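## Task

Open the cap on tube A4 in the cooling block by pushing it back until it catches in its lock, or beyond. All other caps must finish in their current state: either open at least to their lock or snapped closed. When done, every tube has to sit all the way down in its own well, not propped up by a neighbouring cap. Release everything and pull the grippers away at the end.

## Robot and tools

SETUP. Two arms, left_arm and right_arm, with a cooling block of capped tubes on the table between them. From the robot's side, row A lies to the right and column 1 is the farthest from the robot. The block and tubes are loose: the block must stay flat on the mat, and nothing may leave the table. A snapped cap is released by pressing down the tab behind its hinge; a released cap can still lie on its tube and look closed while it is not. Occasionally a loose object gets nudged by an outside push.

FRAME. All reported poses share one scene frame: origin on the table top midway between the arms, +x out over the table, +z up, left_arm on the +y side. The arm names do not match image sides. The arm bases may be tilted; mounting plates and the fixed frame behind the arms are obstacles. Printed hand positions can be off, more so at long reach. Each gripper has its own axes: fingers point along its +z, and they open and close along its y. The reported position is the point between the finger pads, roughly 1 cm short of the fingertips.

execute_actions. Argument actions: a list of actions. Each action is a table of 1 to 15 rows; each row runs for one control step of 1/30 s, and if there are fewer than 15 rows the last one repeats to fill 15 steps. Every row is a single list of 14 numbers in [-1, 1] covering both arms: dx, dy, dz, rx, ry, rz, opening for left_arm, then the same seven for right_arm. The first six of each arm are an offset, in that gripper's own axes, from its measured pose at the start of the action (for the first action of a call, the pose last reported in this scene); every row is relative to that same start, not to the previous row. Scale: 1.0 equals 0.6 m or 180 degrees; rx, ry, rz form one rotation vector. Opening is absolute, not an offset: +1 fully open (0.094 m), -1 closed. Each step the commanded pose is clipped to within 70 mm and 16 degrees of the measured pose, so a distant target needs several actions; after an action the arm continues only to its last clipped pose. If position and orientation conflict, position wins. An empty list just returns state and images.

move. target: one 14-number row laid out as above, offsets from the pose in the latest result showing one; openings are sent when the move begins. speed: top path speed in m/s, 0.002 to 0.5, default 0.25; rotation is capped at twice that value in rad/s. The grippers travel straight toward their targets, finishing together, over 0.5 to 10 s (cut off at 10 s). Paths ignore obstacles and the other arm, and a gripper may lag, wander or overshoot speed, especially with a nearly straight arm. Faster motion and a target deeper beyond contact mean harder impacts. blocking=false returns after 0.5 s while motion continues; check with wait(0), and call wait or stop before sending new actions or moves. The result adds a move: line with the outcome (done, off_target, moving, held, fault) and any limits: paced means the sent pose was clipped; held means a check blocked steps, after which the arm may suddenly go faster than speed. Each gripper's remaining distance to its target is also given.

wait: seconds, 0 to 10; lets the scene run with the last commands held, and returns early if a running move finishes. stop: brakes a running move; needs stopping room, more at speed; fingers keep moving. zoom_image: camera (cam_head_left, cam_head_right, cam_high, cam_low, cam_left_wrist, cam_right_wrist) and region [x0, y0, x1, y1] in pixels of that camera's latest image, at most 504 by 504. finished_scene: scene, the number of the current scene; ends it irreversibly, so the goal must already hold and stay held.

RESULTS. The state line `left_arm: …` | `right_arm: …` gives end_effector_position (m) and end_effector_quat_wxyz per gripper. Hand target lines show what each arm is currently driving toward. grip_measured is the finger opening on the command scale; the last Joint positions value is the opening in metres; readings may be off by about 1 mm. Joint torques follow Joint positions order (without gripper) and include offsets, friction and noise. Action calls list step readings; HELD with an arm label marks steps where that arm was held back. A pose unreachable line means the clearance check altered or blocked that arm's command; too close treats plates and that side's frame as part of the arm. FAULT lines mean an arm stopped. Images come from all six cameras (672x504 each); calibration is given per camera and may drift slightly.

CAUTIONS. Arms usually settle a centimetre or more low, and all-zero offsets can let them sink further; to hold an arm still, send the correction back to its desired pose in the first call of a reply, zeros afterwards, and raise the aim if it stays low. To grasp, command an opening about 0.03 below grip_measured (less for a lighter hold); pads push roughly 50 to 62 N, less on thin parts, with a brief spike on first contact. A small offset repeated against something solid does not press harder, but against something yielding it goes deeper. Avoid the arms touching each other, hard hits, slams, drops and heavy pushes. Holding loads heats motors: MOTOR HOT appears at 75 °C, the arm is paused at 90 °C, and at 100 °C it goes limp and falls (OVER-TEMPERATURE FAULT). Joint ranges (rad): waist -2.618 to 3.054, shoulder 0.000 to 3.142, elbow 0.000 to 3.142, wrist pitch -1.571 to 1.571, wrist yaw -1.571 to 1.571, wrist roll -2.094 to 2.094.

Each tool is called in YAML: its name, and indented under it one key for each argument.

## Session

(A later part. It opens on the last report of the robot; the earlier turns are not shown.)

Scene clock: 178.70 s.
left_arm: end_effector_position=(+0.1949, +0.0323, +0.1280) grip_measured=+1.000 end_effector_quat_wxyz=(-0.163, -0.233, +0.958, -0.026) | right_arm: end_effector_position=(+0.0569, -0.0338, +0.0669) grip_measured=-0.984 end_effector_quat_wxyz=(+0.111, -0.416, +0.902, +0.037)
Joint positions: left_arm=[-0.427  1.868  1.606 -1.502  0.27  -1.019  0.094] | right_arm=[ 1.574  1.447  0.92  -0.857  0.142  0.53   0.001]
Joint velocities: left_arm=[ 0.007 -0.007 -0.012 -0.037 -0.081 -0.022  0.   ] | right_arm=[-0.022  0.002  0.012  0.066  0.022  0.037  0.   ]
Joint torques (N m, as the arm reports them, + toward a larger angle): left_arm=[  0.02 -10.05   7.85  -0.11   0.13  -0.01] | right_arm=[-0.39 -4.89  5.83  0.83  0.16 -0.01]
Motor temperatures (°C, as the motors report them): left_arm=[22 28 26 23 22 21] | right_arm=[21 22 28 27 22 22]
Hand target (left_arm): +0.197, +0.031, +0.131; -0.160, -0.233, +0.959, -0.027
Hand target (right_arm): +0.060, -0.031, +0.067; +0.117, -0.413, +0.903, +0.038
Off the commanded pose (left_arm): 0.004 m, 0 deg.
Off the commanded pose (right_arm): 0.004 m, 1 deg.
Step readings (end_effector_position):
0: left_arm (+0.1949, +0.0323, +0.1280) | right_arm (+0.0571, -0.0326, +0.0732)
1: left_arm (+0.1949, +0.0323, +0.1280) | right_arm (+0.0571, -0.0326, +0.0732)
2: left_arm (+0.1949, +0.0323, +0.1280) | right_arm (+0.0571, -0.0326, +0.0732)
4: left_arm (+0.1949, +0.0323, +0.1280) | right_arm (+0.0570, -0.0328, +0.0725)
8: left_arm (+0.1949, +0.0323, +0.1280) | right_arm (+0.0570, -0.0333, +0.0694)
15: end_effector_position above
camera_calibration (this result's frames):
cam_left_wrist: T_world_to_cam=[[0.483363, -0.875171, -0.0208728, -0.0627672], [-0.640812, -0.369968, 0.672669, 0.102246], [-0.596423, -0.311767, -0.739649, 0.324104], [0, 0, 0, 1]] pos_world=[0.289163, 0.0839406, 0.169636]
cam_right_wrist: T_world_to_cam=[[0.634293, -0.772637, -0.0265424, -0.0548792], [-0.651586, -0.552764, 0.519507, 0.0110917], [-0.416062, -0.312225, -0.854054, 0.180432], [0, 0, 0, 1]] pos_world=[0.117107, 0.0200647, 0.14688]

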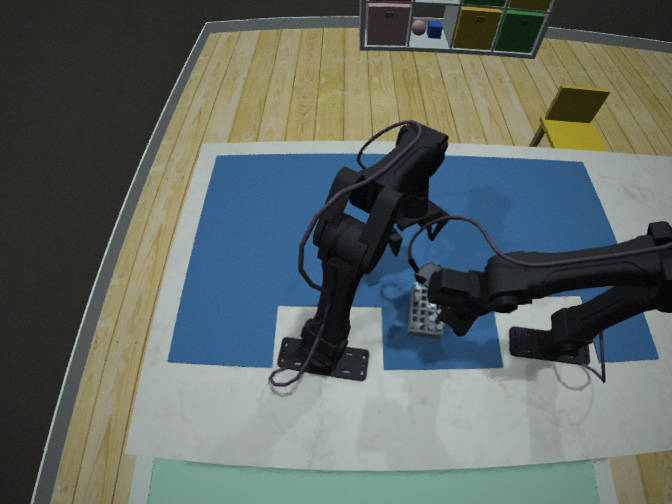

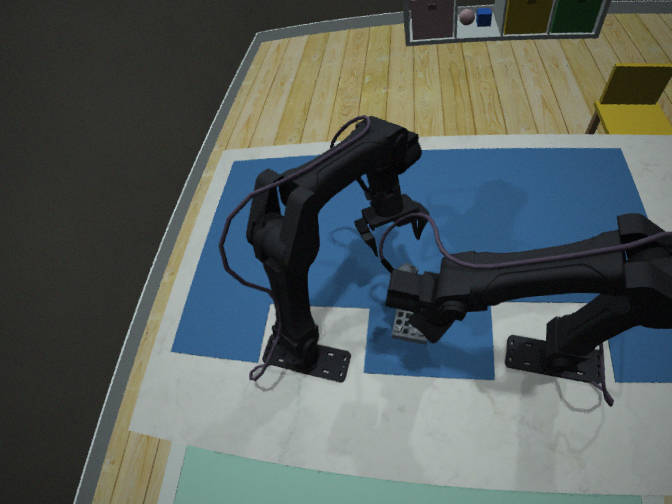

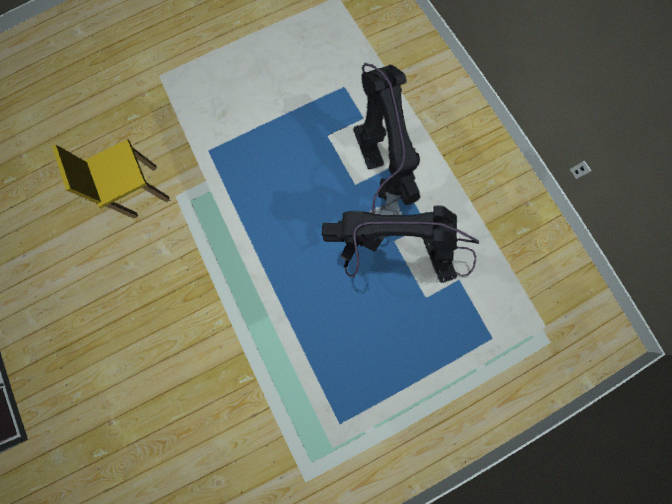

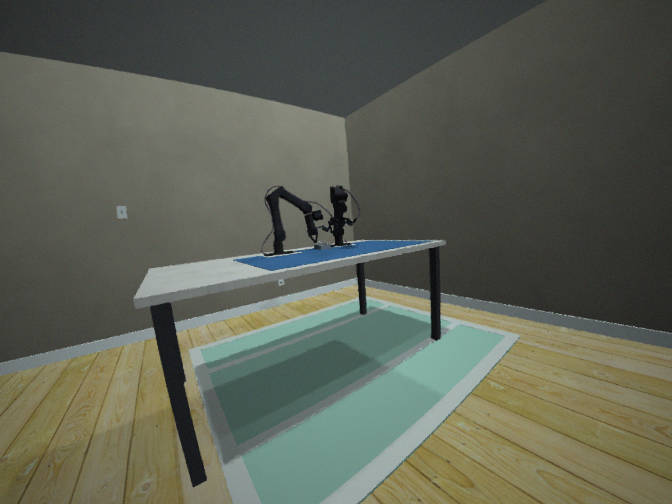

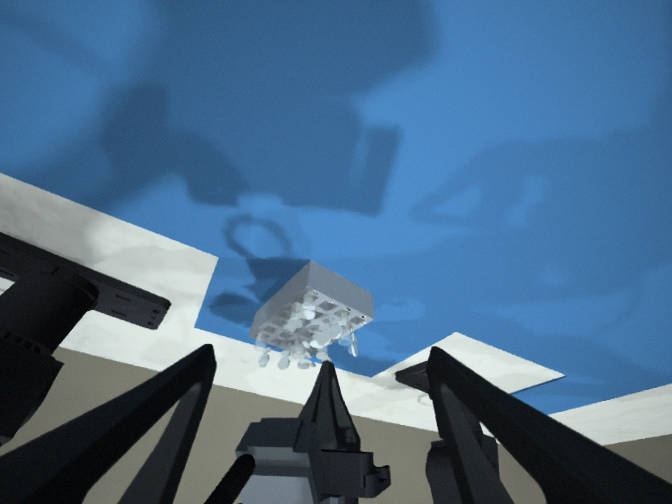

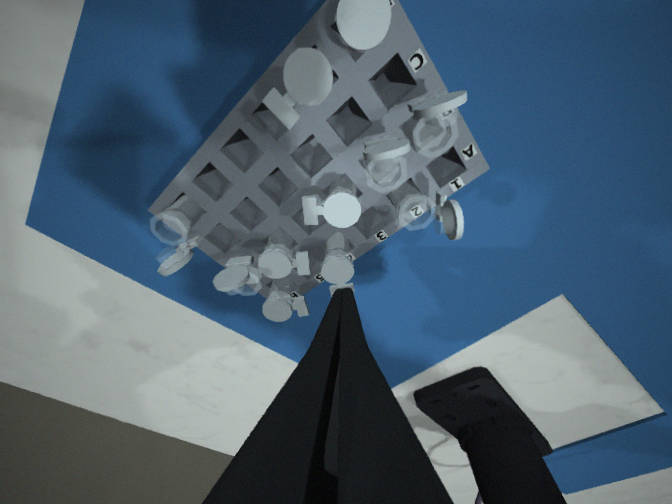

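execute_actions:
  actions:
    - [[-0.0012,-0.0032,-0.0061,0.0015,-0.0015,0,1.0,-0.00137,0.00093,-0.00143,0.00173,-0.00132,-0.00185,-1],[-0.0012,-0.0032,-0.0061,0.0015,-0.0015,0,1.0,-0.00137,0.00093,-0.00143,0.00173,-0.00132,-0.00185,-1],[-0.0012,-0.0032,-0.0061,0.0015,-0.0015,0,1.0,-0.00039,0.00108,-0.00151,0.00194,-0.00078,-0.00237,-1],[-0.0012,-0.0032,-0.0061,0.0015,-0.0015,0,1.0,0.00059,0.00123,-0.00158,0.00215,-0.00025,-0.0029,-1],[-0.0012,-0.0032,-0.0061,0.0015,-0.0015,0,1.0,0.00158,0.00139,-0.00166,0.00236,0.00029,-0.00342,-1],[-0.0012,-0.0032,-0.0061,0.0015,-0.0015,0,1.0,0.00256,0.00154,-0.00173,0.00257,0.00082,-0.00395,-1],[-0.0012,-0.0032,-0.0061,0.0015,-0.0015,0,1.0,0.00354,0.00169,-0.00181,0.00278,0.00136,-0.00447,-1]]

zoom_image:
  camera: "cam_right_wrist"
  region: [295, 230, 395, 330]

Scene clock: 184.00 s.
left_arm: end_effector_position=(+0.1949, +0.0323, +0.1280) grip_measured=+1.000 end_effector_quat_wxyz=(-0.163, -0.233, +0.958, -0.026) | right_arm: end_effector_position=(+0.0555, -0.0340, +0.0668) grip_measured=-0.984 end_effector_quat_wxyz=(+0.110, -0.418, +0.901, +0.036)
Joint positions: left_arm=[-0.427  1.868  1.606 -1.502  0.27  -1.019  0.094] | right_arm=[ 1.579  1.447  0.92  -0.859  0.142  0.53   0.001]
Joint velocities: left_arm=[ 0.002  0.002 -0.007 -0.007  0.037 -0.037  0.   ] | right_arm=[-0.022  0.012  0.002  0.037 -0.022  0.007  0.001]
Joint torques (N m, as the arm reports them, + toward a larger angle): left_arm=[  0.03 -10.03   7.85  -0.11   0.13  -0.01] | right_arm=[ 0.54 -5.    6.02  0.62  0.14 -0.03]
Motor temperatures (°C, as the motors report them): left_arm=[22 28 26 23 22 21] | right_arm=[21 22 28 27 22 22]
Hand target (left_arm): +0.197, +0.031, +0.131; -0.160, -0.233, +0.959, -0.027
Hand target (right_arm): +0.055, -0.035, +0.067; +0.111, -0.422, +0.899, +0.031
Off the commanded pose (left_arm): 0.004 m, 0 deg.
Off the commanded pose (right_arm): 0.001 m, 1 deg.
Step readings (end_effector_position):
0: left_arm (+0.1949, +0.0323, +0.1280) | right_arm (+0.0569, -0.0338, +0.0669)
1: left_arm (+0.1949, +0.0323, +0.1280) | right_arm (+0.0569, -0.0338, +0.0669)
2: left_arm (+0.1949, +0.0323, +0.1280) | right_arm (+0.0569, -0.0338, +0.0669)
4: left_arm (+0.1949, +0.0323, +0.1280) | right_arm (+0.0569, -0.0338, +0.0669)
8: left_arm (+0.1949, +0.0323, +0.1280) | right_arm (+0.0561, -0.0337, +0.0669)
15: end_effector_position above
camera_calibration (this result's frames):
cam_left_wrist: T_world_to_cam=[[0.483363, -0.875171, -0.0208728, -0.0627672], [-0.640812, -0.369968, 0.672669, 0.102246], [-0.596423, -0.311767, -0.739649, 0.324104], [0, 0, 0, 1]] pos_world=[0.289163, 0.0839406, 0.169636]
cam_right_wrist: T_world_to_cam=[[0.638108, -0.76954, -0.0250335, -0.0543544], [-0.648649, -0.554812, 0.520997, 0.009775], [-0.414817, -0.316214, -0.853191, 0.179426], [0, 0, 0, 1]] pos_world=[0.115453, 0.0203323, 0.146631]

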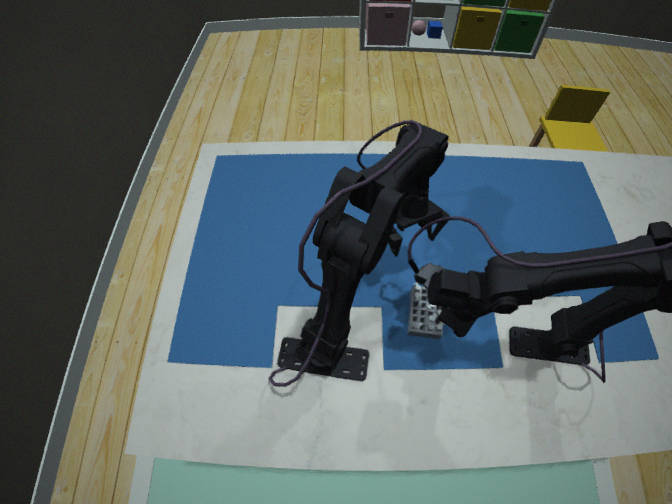

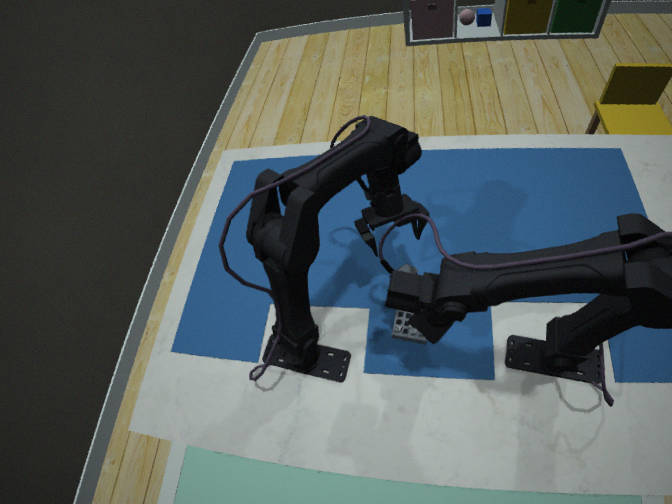

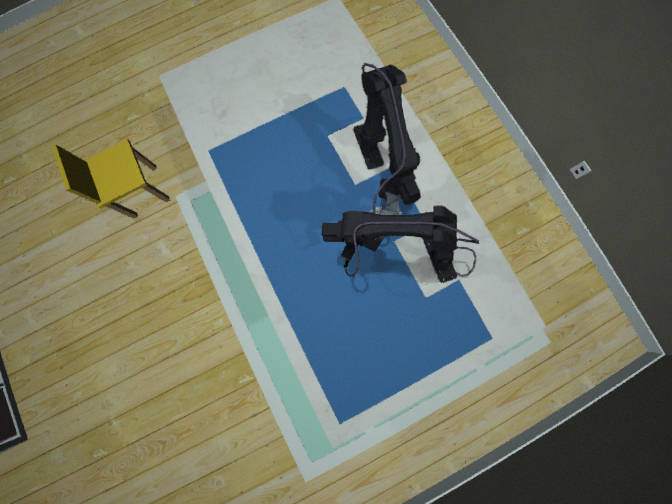

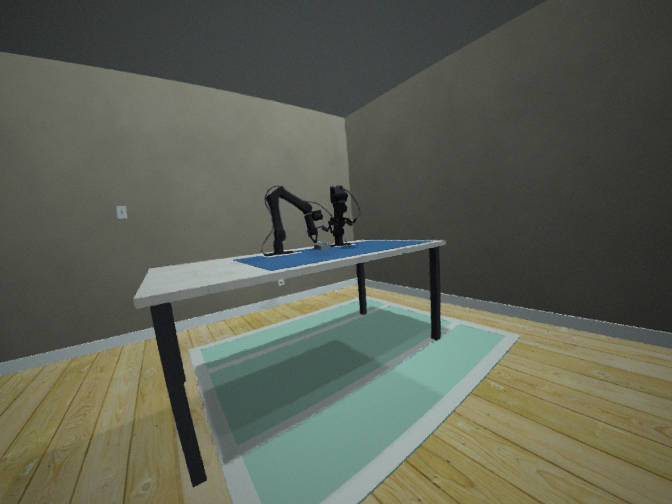

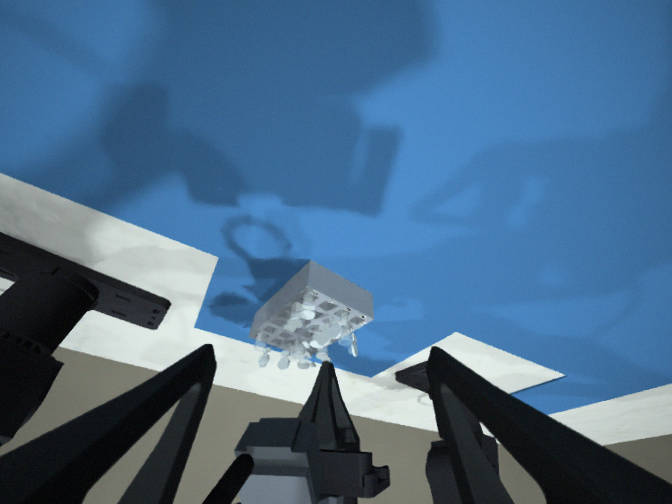

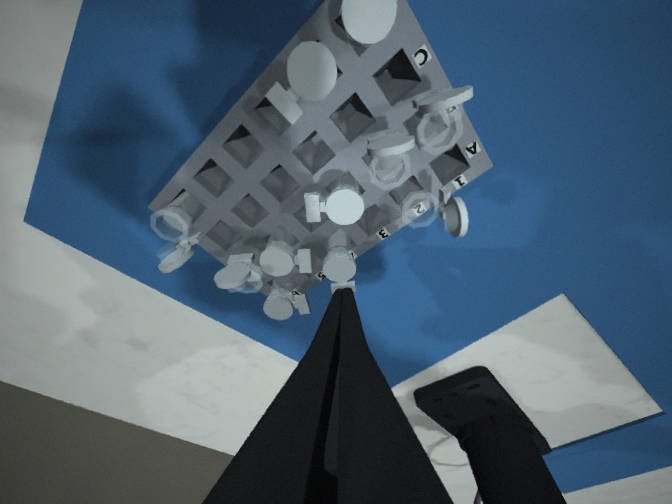

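Region (295, 230, 395, 330) of cam_right_wrist's 672x504 image, scaled by 5.040, with more detail than that image has.

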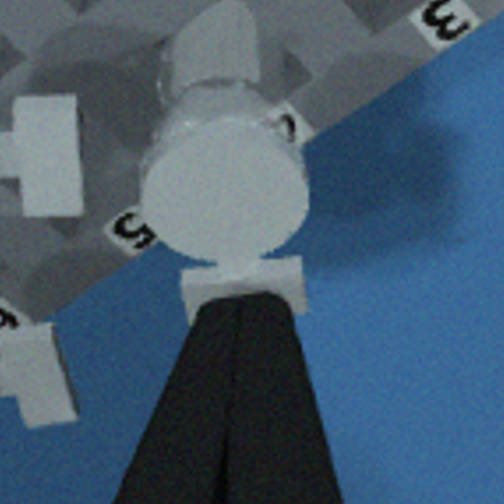

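execute_actions:
  actions:
    - [[-0.0012,-0.0032,-0.0061,0.0015,-0.0015,0,1.0,-0.00095,-0.00312,0.00447,0.00292,-0.00046,0.00079,-1],[-0.0012,-0.0032,-0.0061,0.0015,-0.0015,0,1.0,-0.00042,-0.00322,0.00567,0.00339,0.00036,0.00066,-1],[-0.0012,-0.0032,-0.0061,0.0015,-0.0015,0,1.0,0.0001,-0.00333,0.00687,0.00387,0.00118,0.00052,-1],[-0.0012,-0.0032,-0.0061,0.0015,-0.0015,0,1.0,0.00045,-0.0034,0.00767,0.00419,0.00172,0.00043,-1],[-0.0012,-0.0032,-0.0061,0.0015,-0.0015,0,1.0,0.00045,-0.0034,0.00767,0.00419,0.00172,0.00043,-1],[-0.0012,-0.0032,-0.0061,0.0015,-0.0015,0,1.0,0.00079,-0.00348,0.00848,0.00451,0.00227,0.00034,-1],[-0.0012,-0.0032,-0.0061,0.0015,-0.0015,0,1.0,0.00114,-0.00355,0.00928,0.00483,0.00281,0.00025,-1],[-0.0012,-0.0032,-0.0061,0.0015,-0.0015,0,1.0,0.00149,-0.00362,0.01008,0.00515,0.00336,0.00016,-1],[-0.0012,-0.0032,-0.0061,0.0015,-0.0015,0,1.0,0.00184,-0.00369,0.01088,0.00546,0.0039,0.00007,-1],[-0.0012,-0.0032,-0.0061,0.0015,-0.0015,0,1.0,0.00219,-0.00376,0.01168,0.00578,0.00445,-0.00002,-1],[-0.0012,-0.0032,-0.0061,0.0015,-0.0015,0,1.0,0.00253,-0.00384,0.01249,0.0061,0.00499,-0.00011,-1]]

zoom_image:
  camera: "cam_right_wrist"
  region: [295, 230, 395, 330]

zoom_image:
  camera: "cam_left_wrist"
  region: [290, 330, 360, 400]

Scene clock: 188.20 s.
left_arm: end_effector_position=(+0.1949, +0.0323, +0.1280) grip_measured=+1.000 end_effector_quat_wxyz=(-0.163, -0.233, +0.958, -0.026) | right_arm: end_effector_position=(+0.0554, -0.0342, +0.0660) grip_measured=-0.984 end_effector_quat_wxyz=(+0.110, -0.418, +0.901, +0.035)
Joint positions: left_arm=[-0.427  1.868  1.606 -1.502  0.27  -1.019  0.094] | right_arm=[ 1.579  1.45   0.92  -0.859  0.142  0.53   0.001]
Joint velocities: left_arm=[ 0.012 -0.007 -0.007 -0.051  0.022 -0.066  0.   ] | right_arm=[-0.007 -0.002 -0.002  0.007  0.037 -0.051  0.001]
Joint torques (N m, as the arm reports them, + toward a larger angle): left_arm=[  0.02 -10.04   7.85  -0.11   0.13  -0.01] | right_arm=[-0.22 -3.22  5.21  0.76  0.15 -0.03]
Motor temperatures (°C, as the motors report them): left_arm=[22 28 26 23 22 21] | right_arm=[21 22 28 26 22 22]
Hand target (left_arm): +0.197, +0.031, +0.131; -0.160, -0.233, +0.959, -0.027
Hand target (right_arm): +0.057, -0.036, +0.059; +0.108, -0.418, +0.902, +0.024
Off the commanded pose (left_arm): 0.004 m, 0 deg.
Off the commanded pose (right_arm): 0.007 m, 1 deg.
Step readings (end_effector_position):
0: left_arm (+0.1949, +0.0323, +0.1280) | right_arm (+0.0555, -0.0340, +0.0668)
1: left_arm (+0.1949, +0.0323, +0.1280) | right_arm (+0.0555, -0.0340, +0.0668)
2: left_arm (+0.1949, +0.0323, +0.1280) | right_arm (+0.0555, -0.0340, +0.0668)
4: left_arm (+0.1949, +0.0323, +0.1280) | right_arm (+0.0555, -0.0341, +0.0666)
8: left_arm (+0.1949, +0.0323, +0.1280) | right_arm (+0.0554, -0.0342, +0.0660)
15: end_effector_position above
camera_calibration (this result's frames):
cam_left_wrist: T_world_to_cam=[[0.483363, -0.875171, -0.0208728, -0.0627672], [-0.640812, -0.369968, 0.672669, 0.102246], [-0.596423, -0.311767, -0.739649, 0.324104], [0, 0, 0, 1]] pos_world=[0.289163, 0.0839406, 0.169636]
cam_right_wrist: T_world_to_cam=[[0.638096, -0.769613, -0.0230215, -0.054614], [-0.648398, -0.553239, 0.522979, 0.00998466], [-0.415227, -0.318783, -0.852035, 0.178561], [0, 0, 0, 1]] pos_world=[0.115467, 0.0204147, 0.145661]

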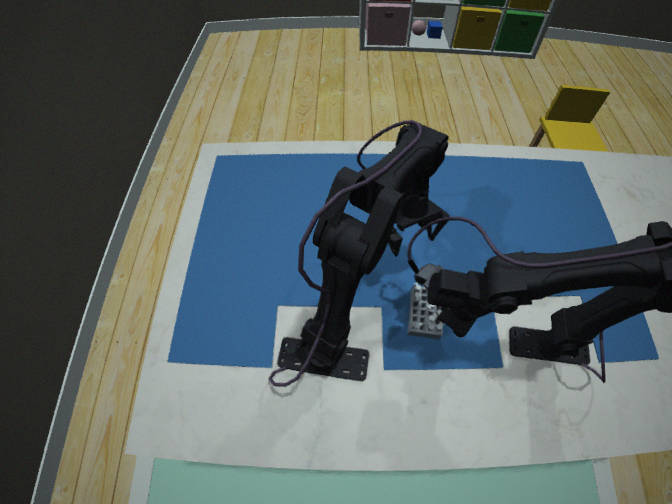

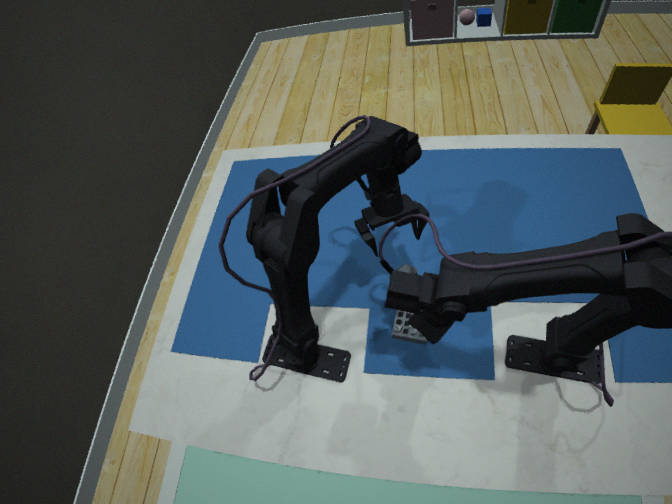

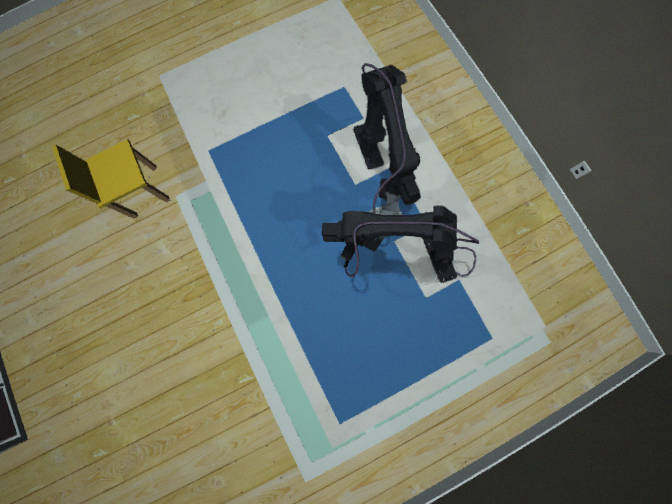

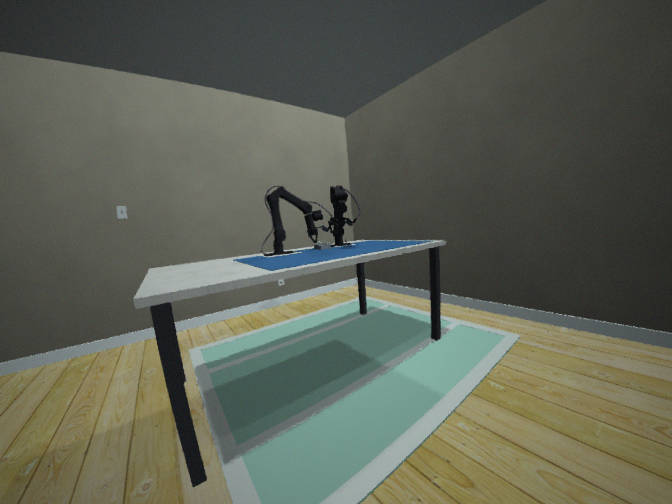

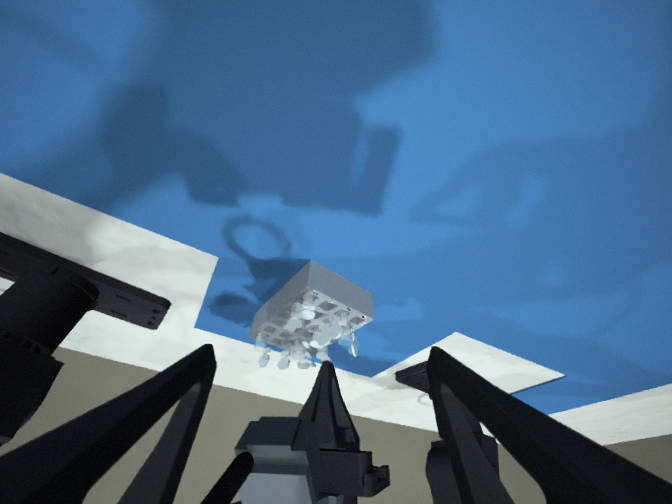

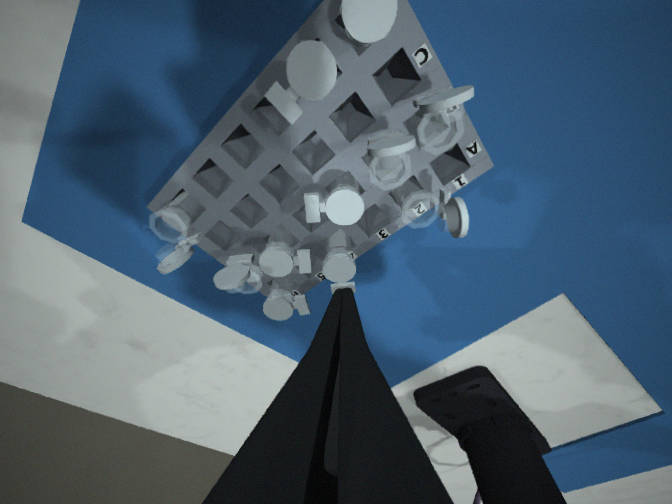

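Region (295, 230, 395, 330) of cam_right_wrist's 672x504 image, scaled by 5.040, with more detail than that image has.

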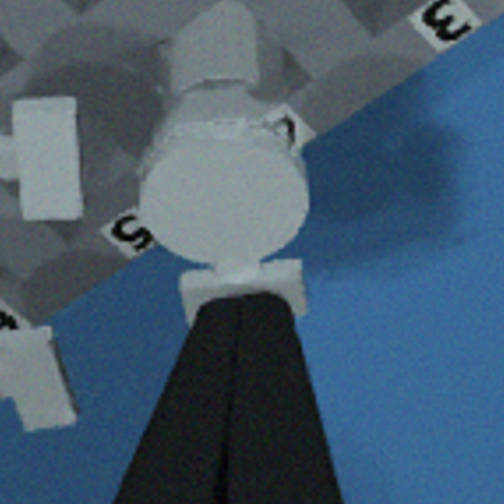

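Region (290, 330, 360, 400) of cam_left_wrist's 672x504 image, scaled by 7.200, with more detail than that image has.

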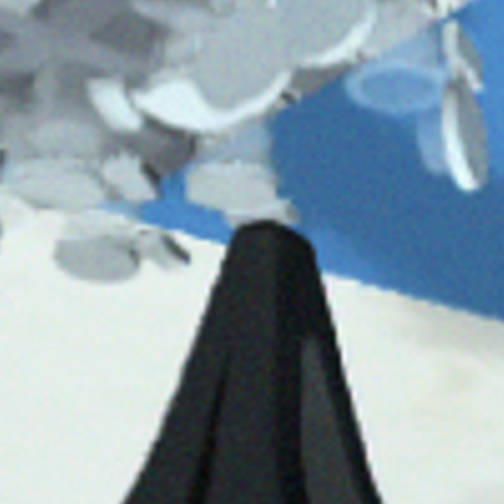

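execute_actions:
  actions:
    - [[-0.0012,-0.0032,-0.0061,0.0015,-0.0015,0,1.0,0.00522,-0.00509,0.01439,0.00689,0.00635,-0.00033,-1],[-0.0012,-0.0032,-0.0061,0.0015,-0.0015,0,1.0,0.00575,-0.00519,0.01559,0.00737,0.00717,-0.00047,-1],[-0.0012,-0.0032,-0.0061,0.0015,-0.0015,0,1.0,0.00627,-0.0053,0.01679,0.00785,0.00798,-0.0006,-1],[-0.0012,-0.0032,-0.0061,0.0015,-0.0015,0,1.0,0.00679,-0.00541,0.018,0.00833,0.0088,-0.00074,-1],[-0.0012,-0.0032,-0.0061,0.0015,-0.0015,0,1.0,0.00679,-0.00541,0.018,0.00833,0.0088,-0.00074,-1],[-0.0012,-0.0032,-0.0061,0.0015,-0.0015,0,1.0,0.00731,-0.00552,0.0192,0.0088,0.00962,-0.00087,-1],[-0.0012,-0.0032,-0.0061,0.0015,-0.0015,0,1.0,0.00731,-0.00552,0.0192,0.0088,0.00962,-0.00087,-1],[-0.0012,-0.0032,-0.0061,0.0015,-0.0015,0,1.0,0.00783,-0.00563,0.0204,0.00928,0.01043,-0.00101,-1],[-0.0012,-0.0032,-0.0061,0.0015,-0.0015,0,1.0,0.00783,-0.00563,0.0204,0.00928,0.01043,-0.00101,-1],[-0.0012,-0.0032,-0.0061,0.0015,-0.0015,0,1.0,0.00836,-0.00573,0.0216,0.00976,0.01125,-0.00114,-1],[-0.0012,-0.0032,-0.0061,0.0015,-0.0015,0,1.0,0.00836,-0.00573,0.0216,0.00976,0.01125,-0.00114,-1],[-0.0012,-0.0032,-0.0061,0.0015,-0.0015,0,1.0,0.00679,-0.00541,0.018,0.00833,0.0088,-0.00074,-1],[-0.0012,-0.0032,-0.0061,0.0015,-0.0015,0,1.0,0.00557,-0.00516,0.01519,0.00721,0.00689,-0.00042,-1]]

zoom_image:
  camera: "cam_right_wrist"
  region: [295, 230, 395, 330]

zoom_image:
  camera: "cam_left_wrist"
  region: [290, 330, 360, 400]

Scene clock: 192.60 s.
left_arm: end_effector_position=(+0.1949, +0.0323, +0.1280) grip_measured=+1.000 end_effector_quat_wxyz=(-0.163, -0.233, +0.958, -0.026) | right_arm: end_effector_position=(+0.0553, -0.0346, +0.0649) grip_measured=-0.984 end_effector_quat_wxyz=(+0.108, -0.419, +0.901, +0.033)
Joint positions: left_arm=[-0.427  1.868  1.606 -1.502  0.27  -1.019  0.094] | right_arm=[ 1.579  1.454  0.92  -0.86   0.142  0.53   0.001]
Joint velocities: left_arm=[ 0.007  0.002  0.002 -0.022 -0.066  0.066  0.   ] | right_arm=[-0.002 -0.017  0.017  0.11   0.022 -0.022  0.001]
Joint torques (N m, as the arm reports them, + toward a larger angle): left_arm=[  0.04 -10.04   7.84  -0.11   0.14  -0.01] | right_arm=[-0.24 -3.15  4.83  0.75  0.15 -0.03]
Motor temperatures (°C, as the motors report them): left_arm=[22 28 26 23 22 21] | right_arm=[21 22 27 26 22 22]
Hand target (left_arm): +0.197, +0.031, +0.131; -0.160, -0.233, +0.959, -0.027
Hand target (right_arm): +0.057, -0.038, +0.057; +0.105, -0.418, +0.902, +0.020
Off the commanded pose (left_arm): 0.004 m, 0 deg.
Off the commanded pose (right_arm): 0.009 m, 2 deg.
Step readings (end_effector_position):
0: left_arm (+0.1949, +0.0323, +0.1280) | right_arm (+0.0554, -0.0342, +0.0660)
1: left_arm (+0.1949, +0.0323, +0.1280) | right_arm (+0.0554, -0.0342, +0.0658)
2: left_arm (+0.1949, +0.0323, +0.1280) | right_arm (+0.0554, -0.0344, +0.0654)
4: left_arm (+0.1949, +0.0323, +0.1280) | right_arm (+0.0554, -0.0344, +0.0654)
8: left_arm (+0.1949, +0.0323, +0.1280) | right_arm (+0.0553, -0.0344, +0.0652)
15: end_effector_position above
camera_calibration (this result's frames):
cam_left_wrist: T_world_to_cam=[[0.483363, -0.875171, -0.0208728, -0.0627672], [-0.640812, -0.369968, 0.672669, 0.102246], [-0.596423, -0.311767, -0.739649, 0.324104], [0, 0, 0, 1]] pos_world=[0.289163, 0.0839406, 0.169636]
cam_right_wrist: T_world_to_cam=[[0.638124, -0.769673, -0.0200337, -0.0550551], [-0.647755, -0.550745, 0.526396, 0.0100924], [-0.416187, -0.322929, -0.850003, 0.177215], [0, 0, 0, 1]] pos_world=[0.115424, 0.0204116, 0.144217]

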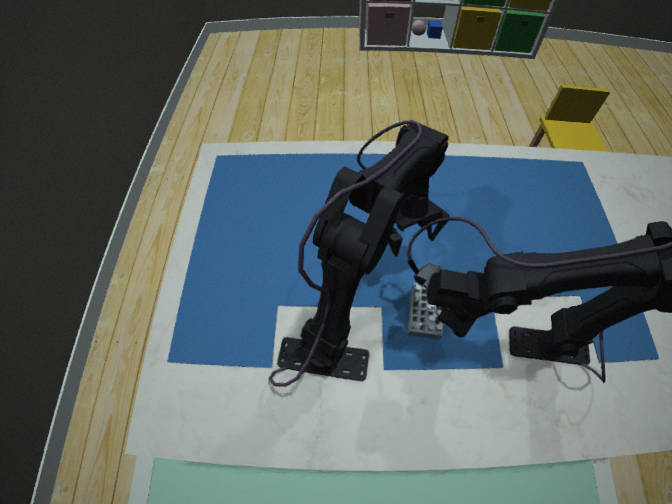

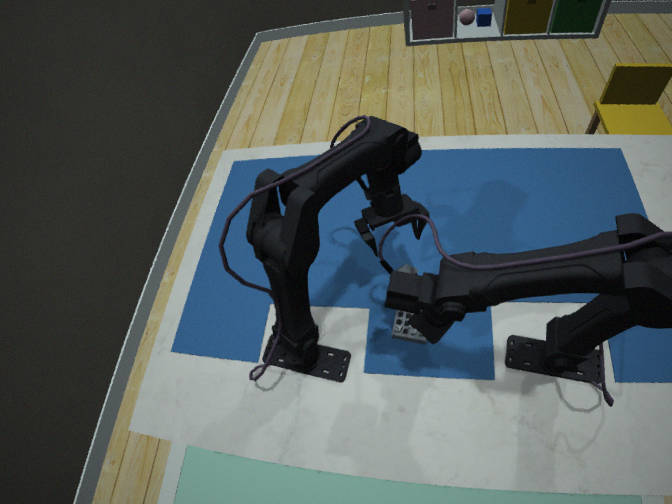

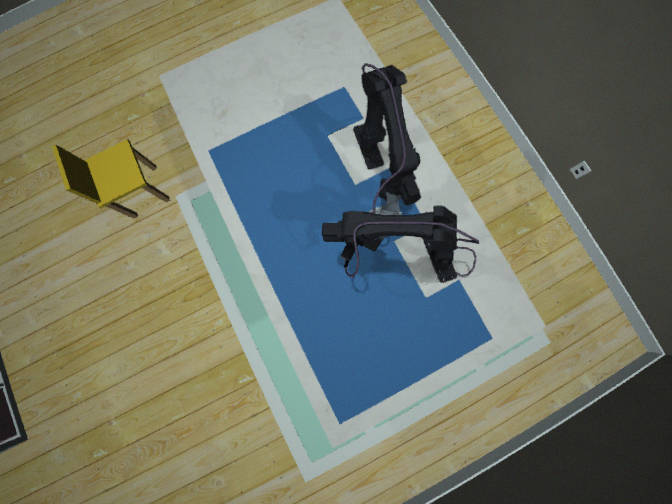

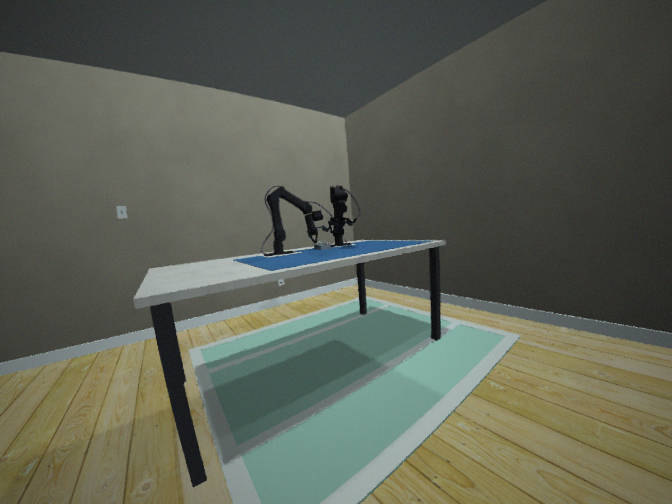

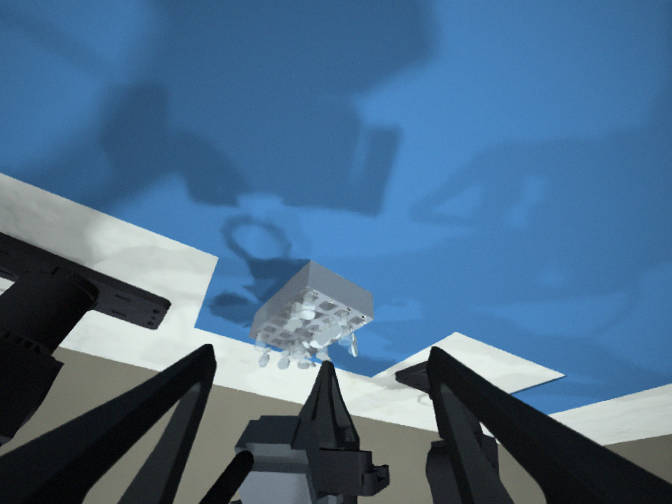

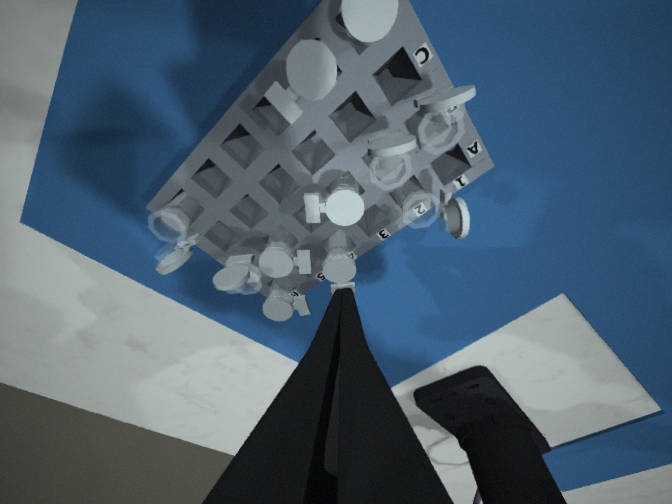

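Region (295, 230, 395, 330) of cam_right_wrist's 672x504 image, scaled by 5.040, with more detail than that image has.

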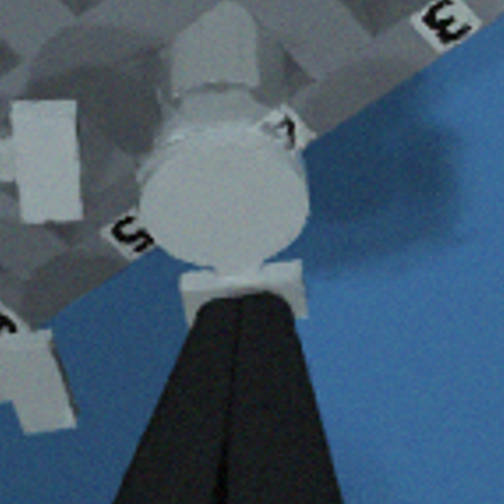

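Region (290, 330, 360, 400) of cam_left_wrist's 672x504 image, scaled by 7.200, with more detail than that image has.

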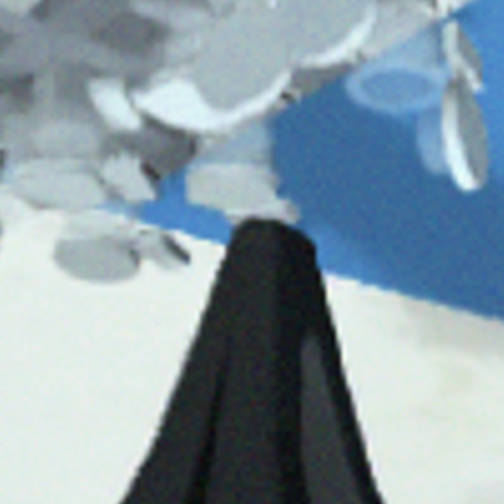

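execute_actions:
  actions:
    - [[-0.0012,-0.0032,-0.0061,0.0015,-0.0015,0,1.0,0.00712,-0.0071,0.01851,0.00872,0.0091,0.00015,-1],[-0.0012,-0.0032,-0.0061,0.0015,-0.0015,0,1.0,0.00924,-0.00783,0.02169,0.00999,0.01127,-0.00021,-1],[-0.0012,-0.0032,-0.0061,0.0015,-0.0015,0,1.0,0.01047,-0.00822,0.02367,0.01079,0.01264,-0.00044,-1],[-0.0012,-0.0032,-0.0061,0.0015,-0.0015,0,1.0,0.01153,-0.00858,0.02526,0.01143,0.01372,-0.00062,-1],[-0.0012,-0.0032,-0.0061,0.0015,-0.0015,0,1.0,0.01259,-0.00894,0.02684,0.01206,0.01481,-0.0008,-1],[-0.0012,-0.0032,-0.0061,0.0015,-0.0015,0,1.0,0.01365,-0.0093,0.02842,0.0127,0.0159,-0.00098,-1],[-0.0012,-0.0032,-0.0061,0.0015,-0.0015,0,1.0,0.01524,-0.00991,0.03039,0.0135,0.01726,-0.0012,-1],[-0.0012,-0.0032,-0.0061,0.0015,-0.0015,0,1.0,0.01524,-0.00991,0.03039,0.0135,0.01726,-0.0012,-1],[-0.0012,-0.0032,-0.0061,0.0015,-0.0015,0,1.0,0.01118,-0.00851,0.02446,0.01111,0.01318,-0.00053,-1],[-0.0012,-0.0032,-0.0061,0.0015,-0.0015,0,1.0,0.00392,-0.00589,0.01459,0.00712,0.00637,0.0006,-1]]

zoom_image:
  camera: "cam_right_wrist"
  region: [295, 230, 395, 330]

zoom_image:
  camera: "cam_left_wrist"
  region: [290, 330, 360, 400]

Scene clock: 204.43 s.
left_arm: end_effector_position=(+0.1949, +0.0323, +0.1280) grip_measured=+1.000 end_effector_quat_wxyz=(-0.163, -0.233, +0.958, -0.026) | right_arm: end_effector_position=(+0.0546, -0.0390, +0.0519) grip_measured=-0.984 end_effector_quat_wxyz=(+0.094, -0.421, +0.902, +0.012)
Joint positions: left_arm=[-0.427  1.868  1.606 -1.502  0.27  -1.019  0.094] | right_arm=[ 1.579  1.5    0.915 -0.86   0.142  0.53   0.001]
Joint velocities: left_arm=[ 0.002  0.002 -0.007  0.037  0.051 -0.007  0.   ] | right_arm=[-0.002 -0.002 -0.007 -0.007 -0.022 -0.007 -0.001]
Joint torques (N m, as the arm reports them, + toward a larger angle): left_arm=[  0.03 -10.04   7.85  -0.12   0.13  -0.01] | right_arm=[-0.46 -6.82  5.29  0.67  0.17 -0.03]
Motor temperatures (°C, as the motors report them): left_arm=[22 28 27 23 22 21] | right_arm=[21 22 27 26 22 22]
Hand target (left_arm): +0.197, +0.031, +0.131; -0.160, -0.233, +0.959, -0.027
Hand target (right_arm): +0.058, -0.037, +0.056; +0.104, -0.417, +0.903, +0.019
Off the commanded pose (left_arm): 0.004 m, 0 deg.
Off the commanded pose (right_arm): 0.006 m, 1 deg.
Step readings (end_effector_position):
0: left_arm (+0.1949, +0.0323, +0.1280) | right_arm (+0.0553, -0.0346, +0.0649)
1: left_arm (+0.1949, +0.0323, +0.1280) | right_arm (+0.0553, -0.0346, +0.0649)
2: left_arm (+0.1949, +0.0323, +0.1280) | right_arm (+0.0553, -0.0346, +0.0649)
4: left_arm (+0.1949, +0.0323, +0.1280) | right_arm (+0.0553, -0.0346, +0.0649)
8: left_arm (+0.1949, +0.0323, +0.1280) | right_arm (+0.0551, -0.0361, +0.0581)
15: end_effector_position above
camera_calibration (this result's frames):
cam_left_wrist: T_world_to_cam=[[0.483363, -0.875171, -0.0208728, -0.0627672], [-0.640812, -0.369968, 0.672669, 0.102246], [-0.596423, -0.311767, -0.739649, 0.324104], [0, 0, 0, 1]] pos_world=[0.289163, 0.0839406, 0.169636]
cam_right_wrist: T_world_to_cam=[[0.638098, -0.769834, 0.0136839, -0.0600326], [-0.64338, -0.523352, 0.558718, 0.0131874], [-0.422958, -0.365321, -0.829245, 0.162073], [0, 0, 0, 1]] pos_world=[0.115341, 0.0198951, 0.127852]

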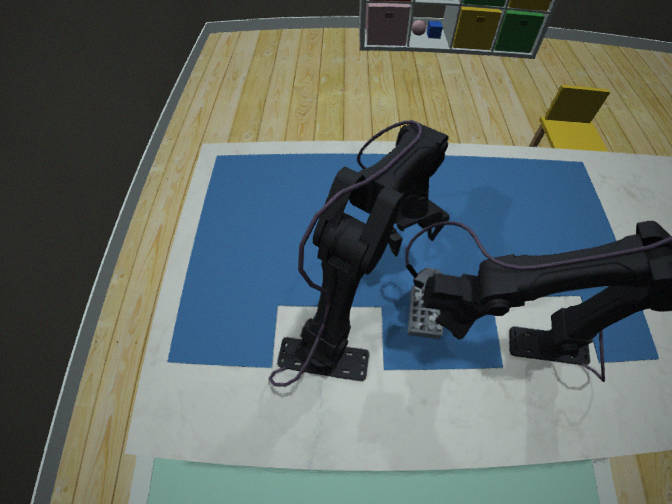

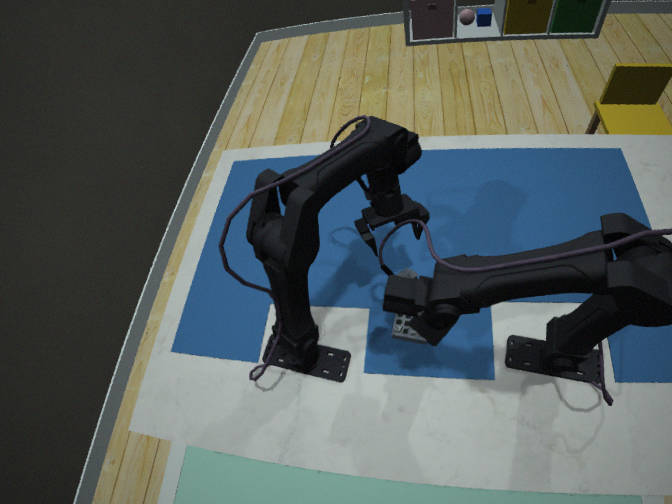

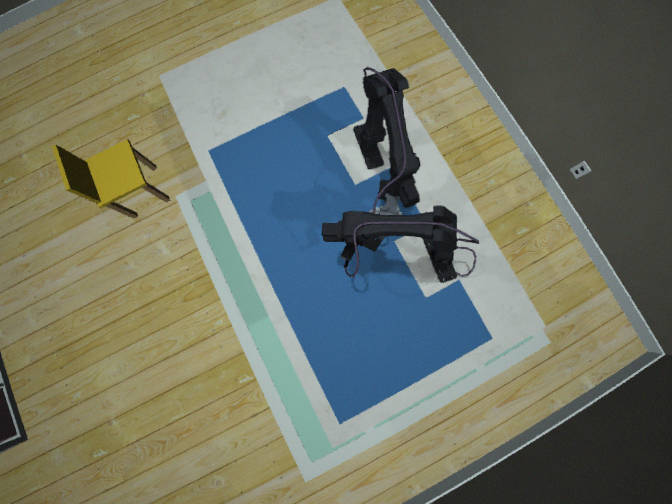

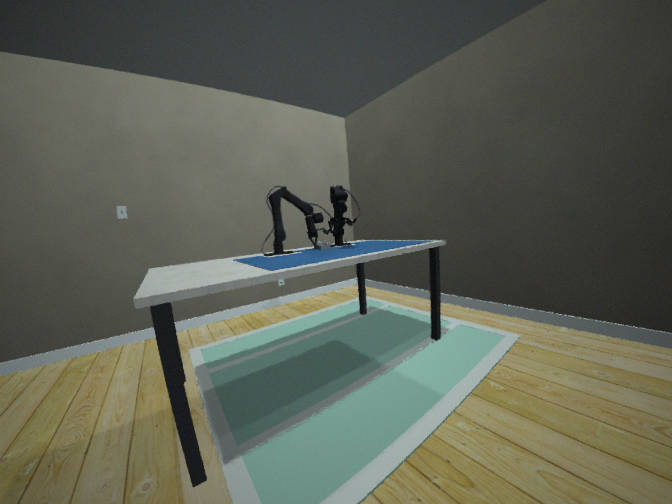

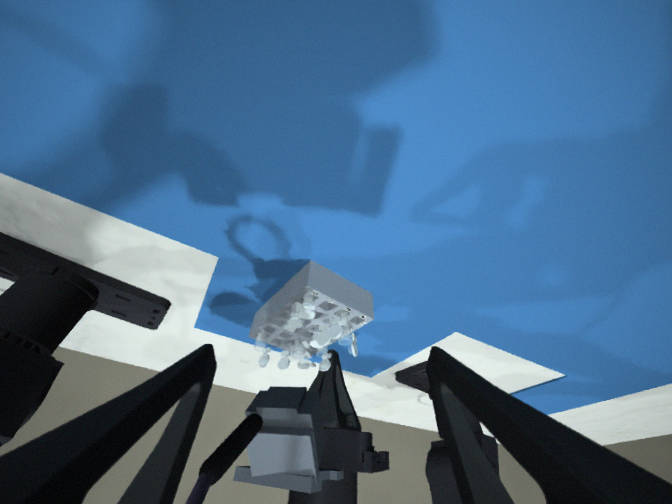

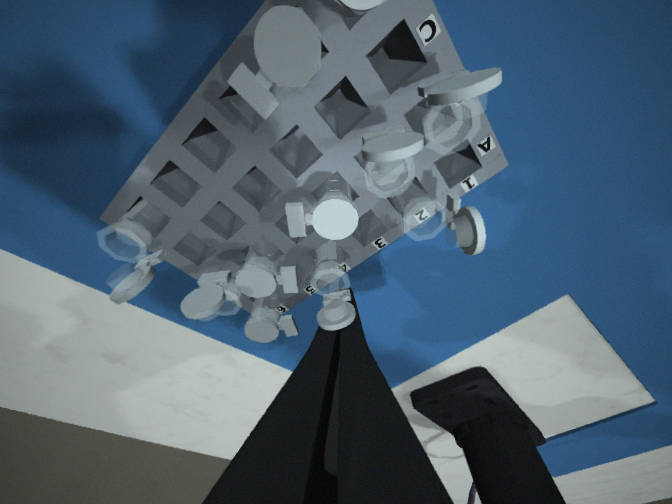

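Region (295, 230, 395, 330) of cam_right_wrist's 672x504 image, scaled by 5.040, with more detail than that image has.

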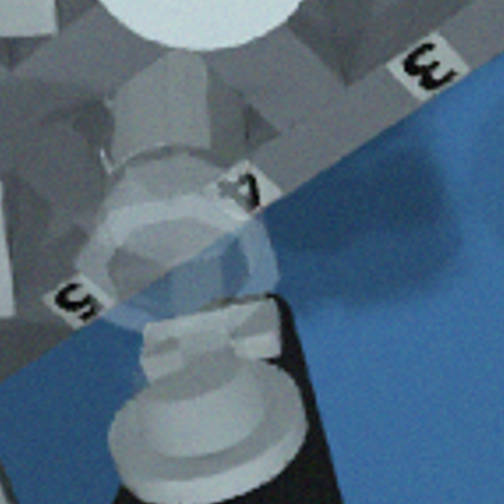

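Region (290, 330, 360, 400) of cam_left_wrist's 672x504 image, scaled by 7.200, with more detail than that image has.

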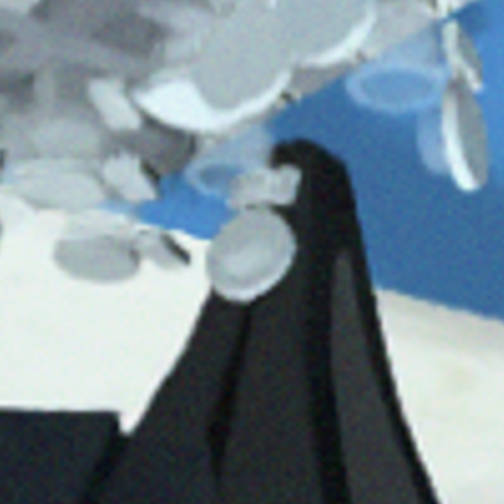

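zoom_image:
  camera: "cam_right_wrist"
  region: [290, 260, 390, 360]

zoom_image:
  camera: "cam_low"
  region: [305, 230, 335, 255]

Region (290, 260, 390, 360) of cam_right_wrist's 672x504 image, scaled by 5.040, with more detail than that image has.

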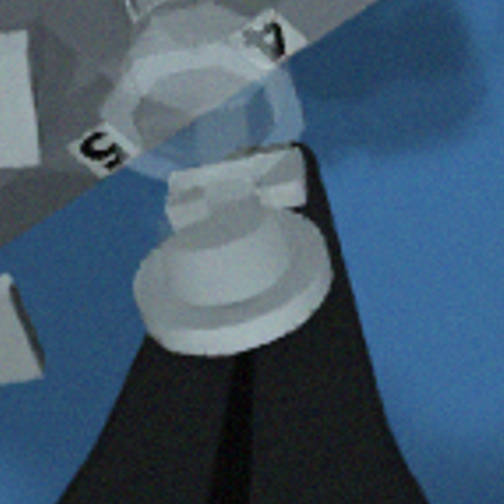

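Region (305, 230, 335, 255) of cam_low's 672x504 image, scaled by 16.800, with more detail than that image has.

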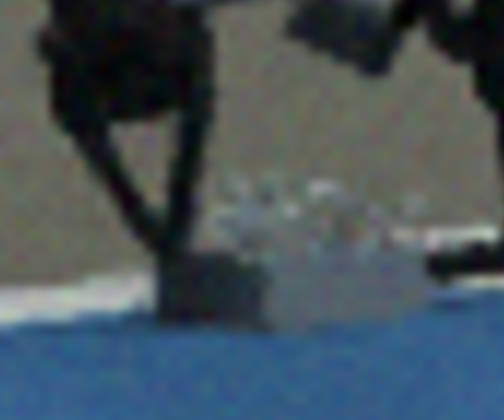

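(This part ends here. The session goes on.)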